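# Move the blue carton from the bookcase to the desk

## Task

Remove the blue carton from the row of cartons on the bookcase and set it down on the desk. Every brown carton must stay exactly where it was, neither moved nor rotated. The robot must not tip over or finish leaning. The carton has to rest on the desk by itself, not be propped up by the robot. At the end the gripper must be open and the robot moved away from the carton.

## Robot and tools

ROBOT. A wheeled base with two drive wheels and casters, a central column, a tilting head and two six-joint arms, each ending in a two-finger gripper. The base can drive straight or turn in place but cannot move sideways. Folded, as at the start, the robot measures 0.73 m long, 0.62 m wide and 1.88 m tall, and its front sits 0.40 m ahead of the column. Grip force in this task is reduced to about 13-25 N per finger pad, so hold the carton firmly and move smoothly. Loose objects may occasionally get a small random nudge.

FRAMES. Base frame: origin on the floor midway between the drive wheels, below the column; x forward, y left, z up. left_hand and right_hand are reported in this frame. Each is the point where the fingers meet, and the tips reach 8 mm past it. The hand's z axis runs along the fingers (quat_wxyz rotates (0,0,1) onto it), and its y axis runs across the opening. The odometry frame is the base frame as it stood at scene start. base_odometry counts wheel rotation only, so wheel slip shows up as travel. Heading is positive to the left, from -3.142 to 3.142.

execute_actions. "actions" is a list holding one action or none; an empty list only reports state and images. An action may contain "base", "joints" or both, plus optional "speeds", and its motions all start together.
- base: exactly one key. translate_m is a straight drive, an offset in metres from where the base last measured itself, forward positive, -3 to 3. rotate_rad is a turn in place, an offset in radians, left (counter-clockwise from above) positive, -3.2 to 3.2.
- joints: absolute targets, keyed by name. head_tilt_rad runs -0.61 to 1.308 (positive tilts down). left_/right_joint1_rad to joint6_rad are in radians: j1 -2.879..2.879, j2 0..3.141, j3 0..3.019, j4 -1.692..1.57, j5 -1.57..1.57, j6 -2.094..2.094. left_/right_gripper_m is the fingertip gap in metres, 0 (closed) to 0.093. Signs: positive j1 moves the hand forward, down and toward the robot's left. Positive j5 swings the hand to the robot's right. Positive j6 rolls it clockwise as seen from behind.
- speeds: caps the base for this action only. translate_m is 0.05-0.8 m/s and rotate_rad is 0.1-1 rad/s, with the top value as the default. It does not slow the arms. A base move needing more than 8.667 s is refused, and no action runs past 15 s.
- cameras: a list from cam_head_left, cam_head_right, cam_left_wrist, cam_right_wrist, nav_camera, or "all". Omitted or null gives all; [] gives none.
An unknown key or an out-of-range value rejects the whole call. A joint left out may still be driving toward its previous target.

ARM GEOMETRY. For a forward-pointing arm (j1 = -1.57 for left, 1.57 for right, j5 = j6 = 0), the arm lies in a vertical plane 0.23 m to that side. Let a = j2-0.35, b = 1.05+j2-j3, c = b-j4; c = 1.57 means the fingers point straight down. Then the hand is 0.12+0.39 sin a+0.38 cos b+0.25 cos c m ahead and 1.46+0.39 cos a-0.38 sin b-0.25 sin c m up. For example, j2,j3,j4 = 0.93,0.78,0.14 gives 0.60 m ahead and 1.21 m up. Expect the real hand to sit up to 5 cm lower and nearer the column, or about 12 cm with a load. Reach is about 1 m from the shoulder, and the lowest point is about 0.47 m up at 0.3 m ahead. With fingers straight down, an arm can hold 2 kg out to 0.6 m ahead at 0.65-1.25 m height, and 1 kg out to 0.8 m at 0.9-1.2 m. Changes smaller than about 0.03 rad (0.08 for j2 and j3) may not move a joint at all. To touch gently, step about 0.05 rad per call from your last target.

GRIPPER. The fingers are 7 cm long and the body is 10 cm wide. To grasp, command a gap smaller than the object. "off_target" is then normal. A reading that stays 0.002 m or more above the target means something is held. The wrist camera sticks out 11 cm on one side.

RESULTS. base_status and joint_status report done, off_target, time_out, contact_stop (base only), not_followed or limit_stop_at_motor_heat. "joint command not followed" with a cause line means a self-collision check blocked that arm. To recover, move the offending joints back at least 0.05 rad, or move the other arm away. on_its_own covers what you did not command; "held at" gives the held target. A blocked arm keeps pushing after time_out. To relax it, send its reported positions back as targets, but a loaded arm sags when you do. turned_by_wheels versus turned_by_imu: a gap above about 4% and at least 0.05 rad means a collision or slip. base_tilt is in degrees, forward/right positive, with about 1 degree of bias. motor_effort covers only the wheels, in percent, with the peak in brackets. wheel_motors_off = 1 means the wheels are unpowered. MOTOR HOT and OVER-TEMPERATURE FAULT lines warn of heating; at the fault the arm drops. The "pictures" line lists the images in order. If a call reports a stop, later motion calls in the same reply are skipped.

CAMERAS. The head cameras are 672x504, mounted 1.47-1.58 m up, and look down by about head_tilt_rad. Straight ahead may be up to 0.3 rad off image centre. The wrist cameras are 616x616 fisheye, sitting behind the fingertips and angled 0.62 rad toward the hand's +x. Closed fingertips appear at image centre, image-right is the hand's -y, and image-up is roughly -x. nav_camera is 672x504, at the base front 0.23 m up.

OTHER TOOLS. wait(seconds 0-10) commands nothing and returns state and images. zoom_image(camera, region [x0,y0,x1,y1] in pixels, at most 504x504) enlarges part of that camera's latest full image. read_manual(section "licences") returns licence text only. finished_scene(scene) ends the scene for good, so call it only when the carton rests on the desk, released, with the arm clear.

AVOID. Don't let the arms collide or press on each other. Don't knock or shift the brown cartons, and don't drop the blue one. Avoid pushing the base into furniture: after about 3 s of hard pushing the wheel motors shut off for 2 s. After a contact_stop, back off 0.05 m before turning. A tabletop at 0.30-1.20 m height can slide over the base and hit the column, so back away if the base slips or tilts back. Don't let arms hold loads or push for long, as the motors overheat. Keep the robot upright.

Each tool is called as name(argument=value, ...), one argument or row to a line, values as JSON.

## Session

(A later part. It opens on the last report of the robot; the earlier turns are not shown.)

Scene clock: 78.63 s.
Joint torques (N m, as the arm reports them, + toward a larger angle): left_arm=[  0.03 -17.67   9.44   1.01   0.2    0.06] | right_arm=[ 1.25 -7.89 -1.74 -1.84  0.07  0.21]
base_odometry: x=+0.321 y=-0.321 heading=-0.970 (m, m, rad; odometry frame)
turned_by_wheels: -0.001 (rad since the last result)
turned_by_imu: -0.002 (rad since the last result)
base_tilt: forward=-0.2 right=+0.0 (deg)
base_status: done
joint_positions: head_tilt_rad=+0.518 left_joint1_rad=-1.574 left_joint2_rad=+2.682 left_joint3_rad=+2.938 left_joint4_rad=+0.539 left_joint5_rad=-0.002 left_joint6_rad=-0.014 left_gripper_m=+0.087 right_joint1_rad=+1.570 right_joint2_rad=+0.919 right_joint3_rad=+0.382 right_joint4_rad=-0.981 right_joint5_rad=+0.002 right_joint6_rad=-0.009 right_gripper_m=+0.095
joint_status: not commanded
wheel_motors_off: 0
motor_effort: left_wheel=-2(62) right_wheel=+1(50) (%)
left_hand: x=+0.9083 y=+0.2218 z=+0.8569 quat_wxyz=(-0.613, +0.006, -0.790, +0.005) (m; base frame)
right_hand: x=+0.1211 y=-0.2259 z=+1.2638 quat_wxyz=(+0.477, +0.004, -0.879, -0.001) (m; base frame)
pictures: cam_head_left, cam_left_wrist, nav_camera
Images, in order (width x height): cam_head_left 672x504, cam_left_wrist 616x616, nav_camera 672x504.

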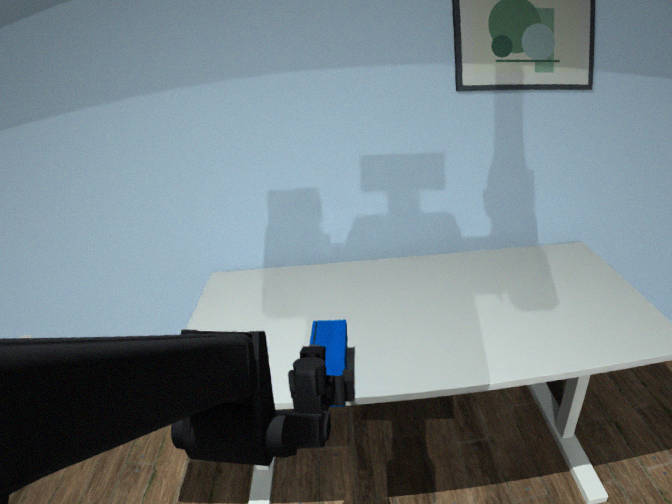

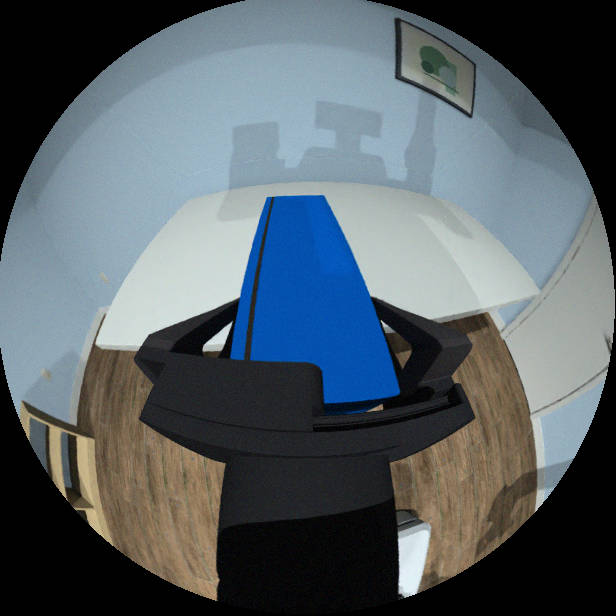

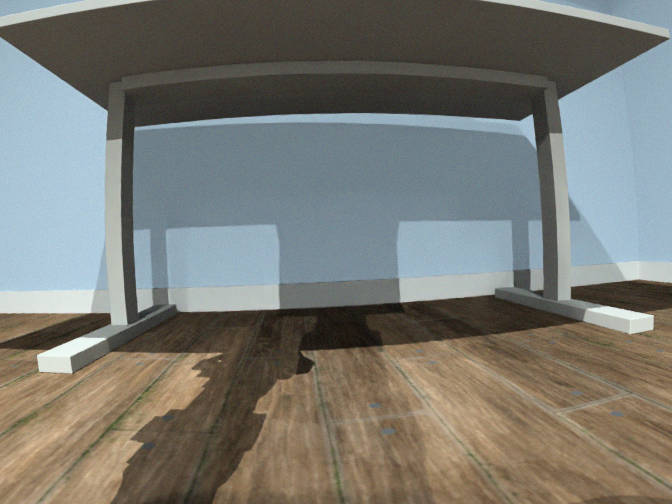

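execute_actions(
  actions=[
    {"base":{"translate_m":0.17},"speeds":{"translate_m":0.1},"joints":{"left_joint3_rad":2.82,"left_joint4_rad":0.66}},
  ],
  cameras=["cam_left_wrist","cam_head_left","nav_camera"],
)

Scene clock: 81.37 s.
Joint torques (N m, as the arm reports them, + toward a larger angle): left_arm=[ -0.03 -17.5    8.31   2.35   0.2    0.06] | right_arm=[ 1.2  -8.7  -1.52 -1.82  0.07  0.22]
base_odometry: x=+0.417 y=-0.462 heading=-0.971 (m, m, rad; odometry frame)
turned_by_wheels: -0.001 (rad since the last result)
turned_by_imu: -0.001 (rad since the last result)
base_tilt: forward=-0.1 right=-0.2 (deg)
base_status: done
joint_positions: head_tilt_rad=+0.518 left_joint1_rad=-1.574 left_joint2_rad=+2.696 left_joint3_rad=+2.810 left_joint4_rad=+0.634 left_joint5_rad=-0.002 left_joint6_rad=-0.014 left_gripper_m=+0.087 right_joint1_rad=+1.570 right_joint2_rad=+0.919 right_joint3_rad=+0.381 right_joint4_rad=-0.981 right_joint5_rad=+0.002 right_joint6_rad=-0.009 right_gripper_m=+0.095
joint_status: all done
wheel_motors_off: 0
motor_effort: left_wheel=-1(43) right_wheel=+1(31) (%)
left_hand: x=+0.8600 y=+0.2218 z=+0.8063 quat_wxyz=(-0.594, +0.006, -0.805, +0.005) (m; base frame)
right_hand: x=+0.1209 y=-0.2259 z=+1.2639 quat_wxyz=(+0.477, +0.004, -0.879, -0.001) (m; base frame)
pictures: cam_head_left, cam_left_wrist, nav_camera
Images, in order (width x height): cam_head_left 672x504, cam_left_wrist 616x616, nav_camera 672x504.

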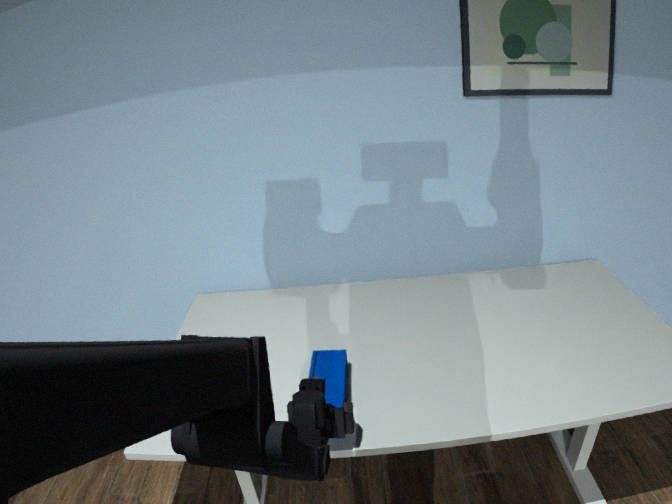

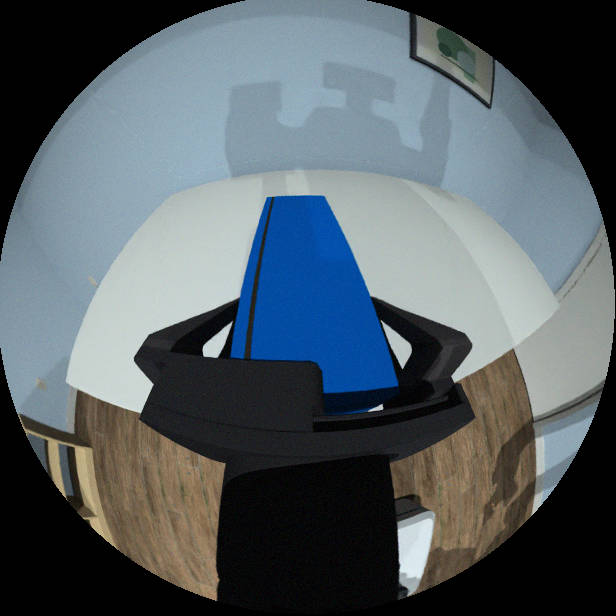

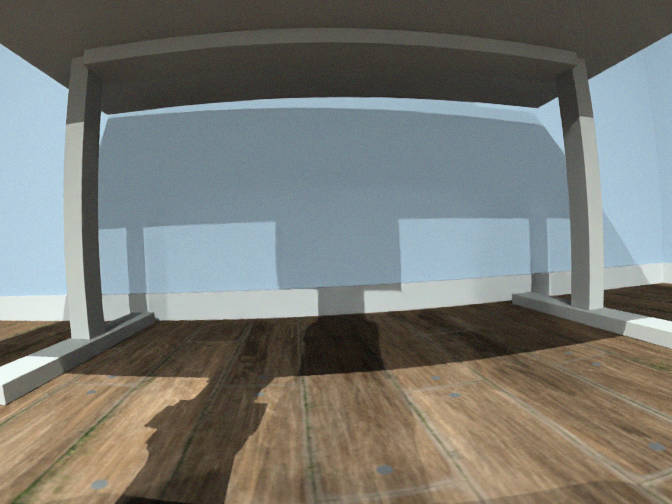

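execute_actions(
  actions=[
    {"base":{"translate_m":0.12},"speeds":{"translate_m":0.1},"joints":{"left_joint3_rad":2.74,"left_joint4_rad":0.76}},
  ],
  cameras=["cam_left_wrist","cam_head_left"],
)

Scene clock: 83.57 s.
Joint torques (N m, as the arm reports them, + toward a larger angle): left_arm=[  0.12 -17.39   7.59   2.28   0.2    0.06] | right_arm=[ 1.19 -8.06 -1.61 -1.83  0.06  0.2 ]
base_odometry: x=+0.485 y=-0.561 heading=-0.971 (m, m, rad; odometry frame)
turned_by_wheels: -0.001 (rad since the last result)
turned_by_imu: -0.001 (rad since the last result)
base_tilt: forward=-0.1 right=-0.2 (deg)
base_status: done
joint_positions: head_tilt_rad=+0.517 left_joint1_rad=-1.574 left_joint2_rad=+2.697 left_joint3_rad=+2.730 left_joint4_rad=+0.735 left_joint5_rad=-0.002 left_joint6_rad=-0.014 left_gripper_m=+0.087 right_joint1_rad=+1.570 right_joint2_rad=+0.919 right_joint3_rad=+0.381 right_joint4_rad=-0.981 right_joint5_rad=+0.002 right_joint6_rad=-0.009 right_gripper_m=+0.095
joint_status: all done
wheel_motors_off: 0
motor_effort: left_wheel=-1(40) right_wheel=+1(30) (%)
left_hand: x=+0.8353 y=+0.2218 z=+0.7931 quat_wxyz=(-0.602, +0.006, -0.799, +0.005) (m; base frame)
right_hand: x=+0.1209 y=-0.2259 z=+1.2639 quat_wxyz=(+0.477, +0.004, -0.879, -0.001) (m; base frame)
pictures: cam_head_left, cam_left_wrist
Images, in order (width x height): cam_head_left 672x504, cam_left_wrist 616x616.

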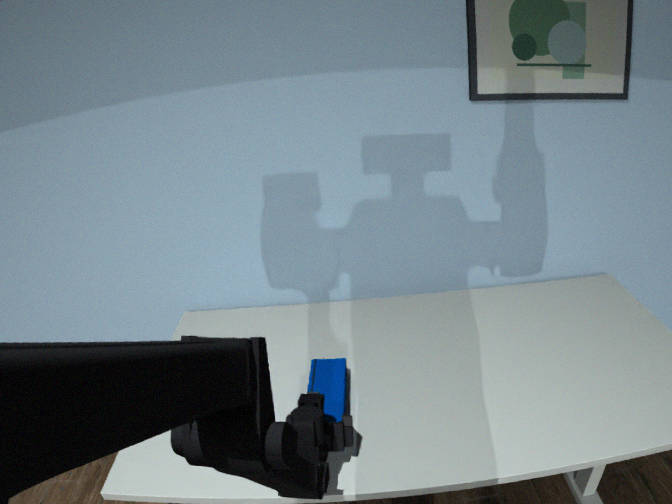

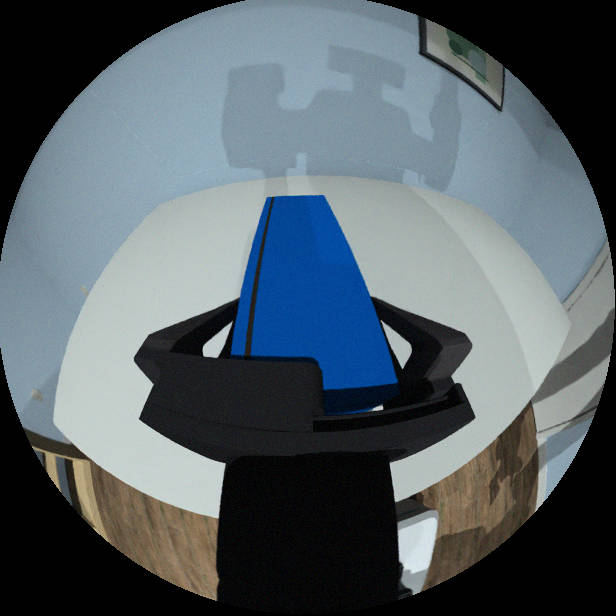

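execute_actions(
  actions=[
    {"joints":{"left_joint3_rad":2.67,"left_joint4_rad":0.82}},
  ],
  cameras=["cam_left_wrist"],
)

execute_actions(
  actions=[
    {"joints":{"left_joint3_rad":2.60,"left_joint4_rad":0.88}},
  ],
  cameras=["cam_left_wrist","cam_head_left"],
)

Scene clock: 84.60 s.
Joint torques (N m, as the arm reports them, + toward a larger angle): left_arm=[  0.2  -16.68   7.     2.25   0.2    0.05] | right_arm=[ 1.23 -8.02 -1.58 -1.85  0.07  0.21]
base_odometry: x=+0.485 y=-0.561 heading=-0.971 (m, m, rad; odometry frame)
turned_by_wheels: +0.000 (rad since the last result)
turned_by_imu: +0.000 (rad since the last result)
base_tilt: forward=-0.2 right=-0.2 (deg)
base_status: not commanded
joint_positions: head_tilt_rad=+0.517 left_joint1_rad=-1.574 left_joint2_rad=+2.699 left_joint3_rad=+2.662 left_joint4_rad=+0.796 left_joint5_rad=-0.002 left_joint6_rad=-0.013 left_gripper_m=+0.087 right_joint1_rad=+1.570 right_joint2_rad=+0.919 right_joint3_rad=+0.381 right_joint4_rad=-0.981 right_joint5_rad=+0.002 right_joint6_rad=-0.009 right_gripper_m=+0.095
joint_status: all done
wheel_motors_off: 0
motor_effort: left_wheel=-2(1) right_wheel=+0(1) (%)
left_hand: x=+0.8112 y=+0.2218 z=+0.7774 quat_wxyz=(-0.598, +0.006, -0.801, +0.005) (m; base frame)
right_hand: x=+0.1209 y=-0.2259 z=+1.2639 quat_wxyz=(+0.477, +0.004, -0.879, -0.001) (m; base frame)
pictures: cam_left_wrist
Images, in order (width x height): cam_left_wrist 616x616.

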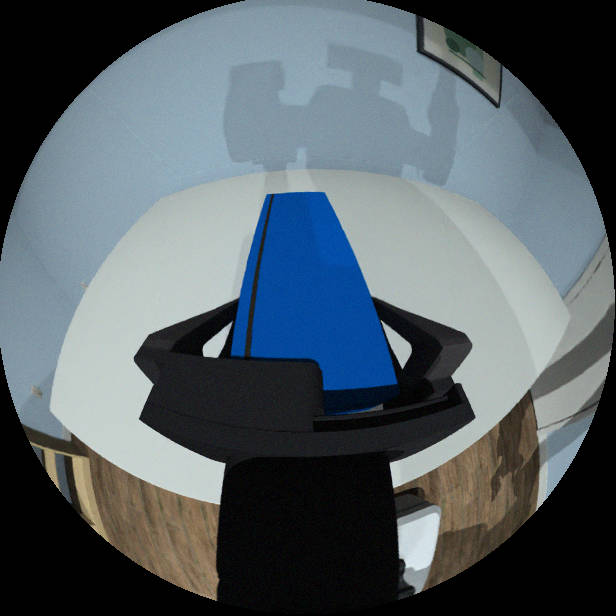

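Scene clock: 85.23 s.
Joint torques (N m, as the arm reports them, + toward a larger angle): left_arm=[ -0.04 -16.15   5.9    1.94   0.19   0.04] | right_arm=[ 1.14 -7.94 -1.68 -1.91  0.06  0.21]
base_odometry: x=+0.485 y=-0.561 heading=-0.971 (m, m, rad; odometry frame)
turned_by_wheels: +0.000 (rad since the last result)
turned_by_imu: +0.000 (rad since the last result)
base_tilt: forward=-0.3 right=-0.1 (deg)
base_status: not commanded
joint_positions: head_tilt_rad=+0.517 left_joint1_rad=-1.574 left_joint2_rad=+2.699 left_joint3_rad=+2.599 left_joint4_rad=+0.865 left_joint5_rad=-0.002 left_joint6_rad=-0.011 left_gripper_m=+0.085 right_joint1_rad=+1.570 right_joint2_rad=+0.919 right_joint3_rad=+0.381 right_joint4_rad=-0.981 right_joint5_rad=+0.002 right_joint6_rad=-0.009 right_gripper_m=+0.095
joint_status: all done
wheel_motors_off: 0
motor_effort: left_wheel=-1(2) right_wheel=+1(1) (%)
left_hand: x=+0.7904 y=+0.2218 z=+0.7686 quat_wxyz=(-0.601, +0.005, -0.799, +0.004) (m; base frame)
right_hand: x=+0.1209 y=-0.2259 z=+1.2639 quat_wxyz=(+0.477, +0.004, -0.879, -0.001) (m; base frame)
pictures: cam_head_left, cam_left_wrist
Images, in order (width x height): cam_head_left 672x504, cam_left_wrist 616x616.

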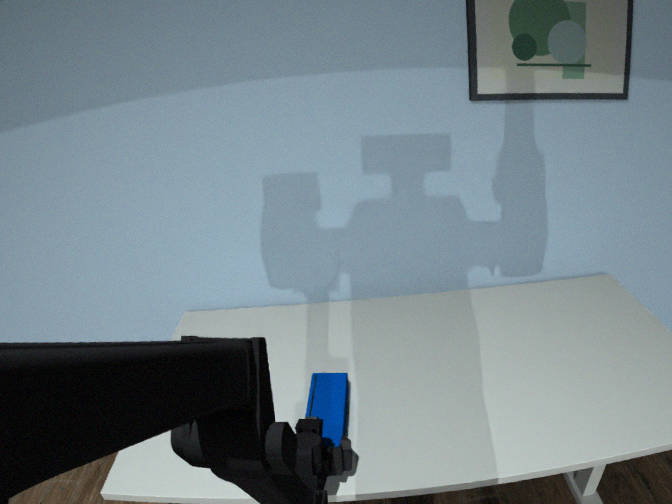

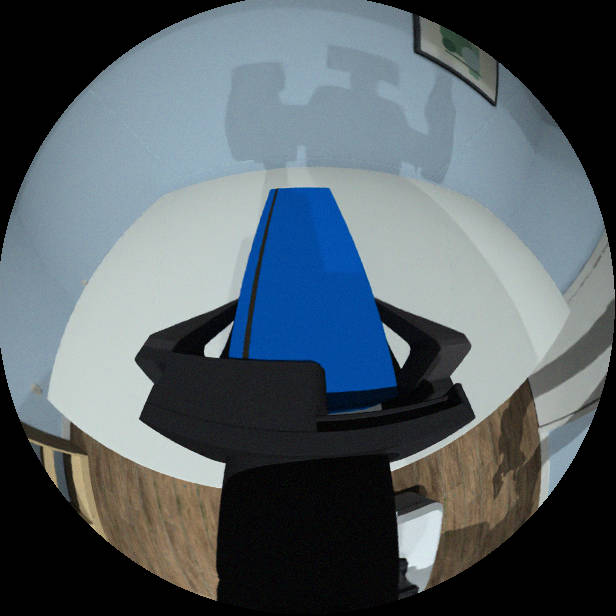

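execute_actions(
  actions=[
    {"base":{"translate_m":0.08},"speeds":{"translate_m":0.05}},
  ],
  cameras=[],
)

execute_actions(
  actions=[
    {"joints":{"left_gripper_m":0.093}},
  ],
  cameras=[],
)

execute_actions(
  actions=[
    {"base":{"translate_m":-0.5},"speeds":{"translate_m":0.2},"joints":{"head_tilt_rad":0.7}},
  ],
  cameras=["cam_left_wrist","cam_head_left"],
)

Scene clock: 87.77 s.
Joint torques (N m, as the arm reports them, + toward a larger angle): left_arm=[ -0.06 -16.02   5.79   1.82   0.19   0.04] | right_arm=[ 1.29 -8.39 -1.46 -1.73  0.07  0.22]
base_odometry: x=+0.530 y=-0.627 heading=-0.972 (m, m, rad; odometry frame)
turned_by_wheels: -0.001 (rad since the last result)
turned_by_imu: -0.001 (rad since the last result)
base_tilt: forward=-0.3 right=-0.1 (deg)
base_status: done
joint_positions: head_tilt_rad=+0.517 left_joint1_rad=-1.574 left_joint2_rad=+2.699 left_joint3_rad=+2.598 left_joint4_rad=+0.868 left_joint5_rad=-0.002 left_joint6_rad=-0.011 left_gripper_m=+0.085 right_joint1_rad=+1.570 right_joint2_rad=+0.919 right_joint3_rad=+0.381 right_joint4_rad=-0.981 right_joint5_rad=+0.002 right_joint6_rad=-0.009 right_gripper_m=+0.095
joint_status: not commanded
wheel_motors_off: 0
motor_effort: left_wheel=-2(39) right_wheel=+0(28) (%)
left_hand: x=+0.7903 y=+0.2218 z=+0.7691 quat_wxyz=(-0.602, +0.005, -0.799, +0.004) (m; base frame)
right_hand: x=+0.1207 y=-0.2259 z=+1.2639 quat_wxyz=(+0.477, +0.004, -0.879, -0.001) (m; base frame)
pictures: none
No camera images: the call's "cameras" was empty. Leave "cameras" out to get every camera's image.

Scene clock: 88.40 s.
Joint torques (N m, as the arm reports them, + toward a larger angle): left_arm=[  0.02 -16.04   5.8    1.79   0.19   0.04] | right_arm=[ 1.18 -8.04 -1.67 -1.85  0.07  0.21]
base_odometry: x=+0.530 y=-0.627 heading=-0.972 (m, m, rad; odometry frame)
turned_by_wheels: +0.000 (rad since the last result)
turned_by_imu: +0.000 (rad since the last result)
base_tilt: forward=-0.3 right=-0.1 (deg)
base_status: not commanded
joint_positions: head_tilt_rad=+0.517 left_joint1_rad=-1.574 left_joint2_rad=+2.699 left_joint3_rad=+2.598 left_joint4_rad=+0.868 left_joint5_rad=-0.002 left_joint6_rad=-0.011 left_gripper_m=+0.093 right_joint1_rad=+1.570 right_joint2_rad=+0.919 right_joint3_rad=+0.381 right_joint4_rad=-0.981 right_joint5_rad=+0.002 right_joint6_rad=-0.009 right_gripper_m=+0.095
joint_status: all done
wheel_motors_off: 0
motor_effort: left_wheel=-1(1) right_wheel=+1(1) (%)
left_hand: x=+0.7903 y=+0.2218 z=+0.7691 quat_wxyz=(-0.602, +0.005, -0.799, +0.004) (m; base frame)
right_hand: x=+0.1207 y=-0.2259 z=+1.2639 quat_wxyz=(+0.477, +0.004, -0.879, -0.001) (m; base frame)
pictures: none
No camera images: the call's "cameras" was empty. Leave "cameras" out to get every camera's image.

Scene clock: 91.87 s.
Joint torques (N m, as the arm reports them, + toward a larger angle): left_arm=[  0.13 -16.07   6.02   1.78   0.19   0.04] | right_arm=[ 1.18 -8.17 -1.42 -1.91  0.07  0.22]
base_odometry: x=+0.248 y=-0.214 heading=-0.973 (m, m, rad; odometry frame)
turned_by_wheels: -0.002 (rad since the last result)
turned_by_imu: -0.003 (rad since the last result)
base_tilt: forward=-0.1 right=+0.0 (deg)
base_status: done
joint_positions: head_tilt_rad=+0.703 left_joint1_rad=-1.574 left_joint2_rad=+2.698 left_joint3_rad=+2.596 left_joint4_rad=+0.868 left_joint5_rad=-0.002 left_joint6_rad=-0.011 left_gripper_m=+0.093 right_joint1_rad=+1.570 right_joint2_rad=+0.919 right_joint3_rad=+0.380 right_joint4_rad=-0.981 right_joint5_rad=+0.002 right_joint6_rad=-0.009 right_gripper_m=+0.095
joint_status: all done
wheel_motors_off: 0
motor_effort: left_wheel=-3(41) right_wheel=+1(39) (%)
left_hand: x=+0.7901 y=+0.2218 z=+0.7688 quat_wxyz=(-0.601, +0.005, -0.799, +0.004) (m; base frame)
right_hand: x=+0.1203 y=-0.2259 z=+1.2641 quat_wxyz=(+0.478, +0.004, -0.878, -0.001) (m; base frame)
pictures: cam_head_left, cam_left_wrist
Images, in order (width x height): cam_head_left 672x504, cam_left_wrist 616x616.

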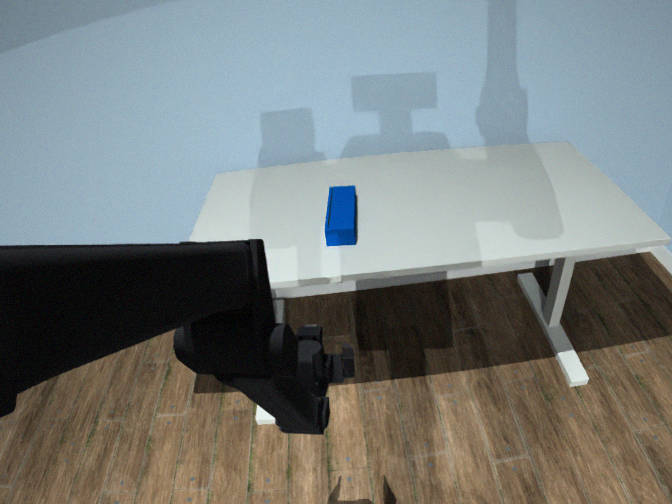

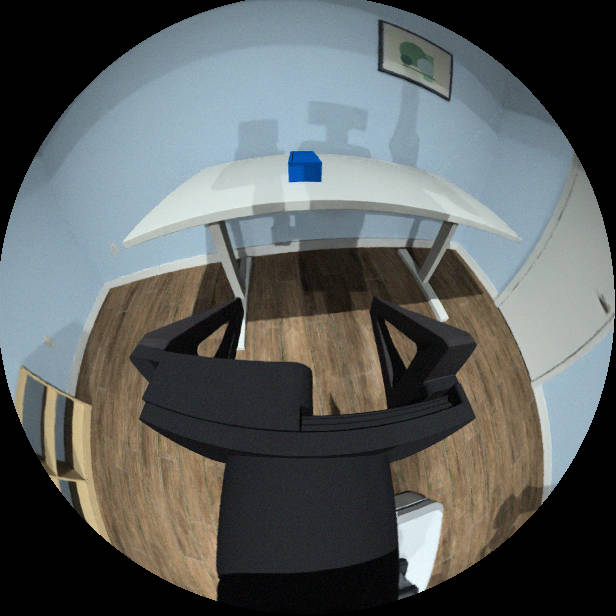

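finished_scene(
  scene=1,
)

The scene is finished: the task was done.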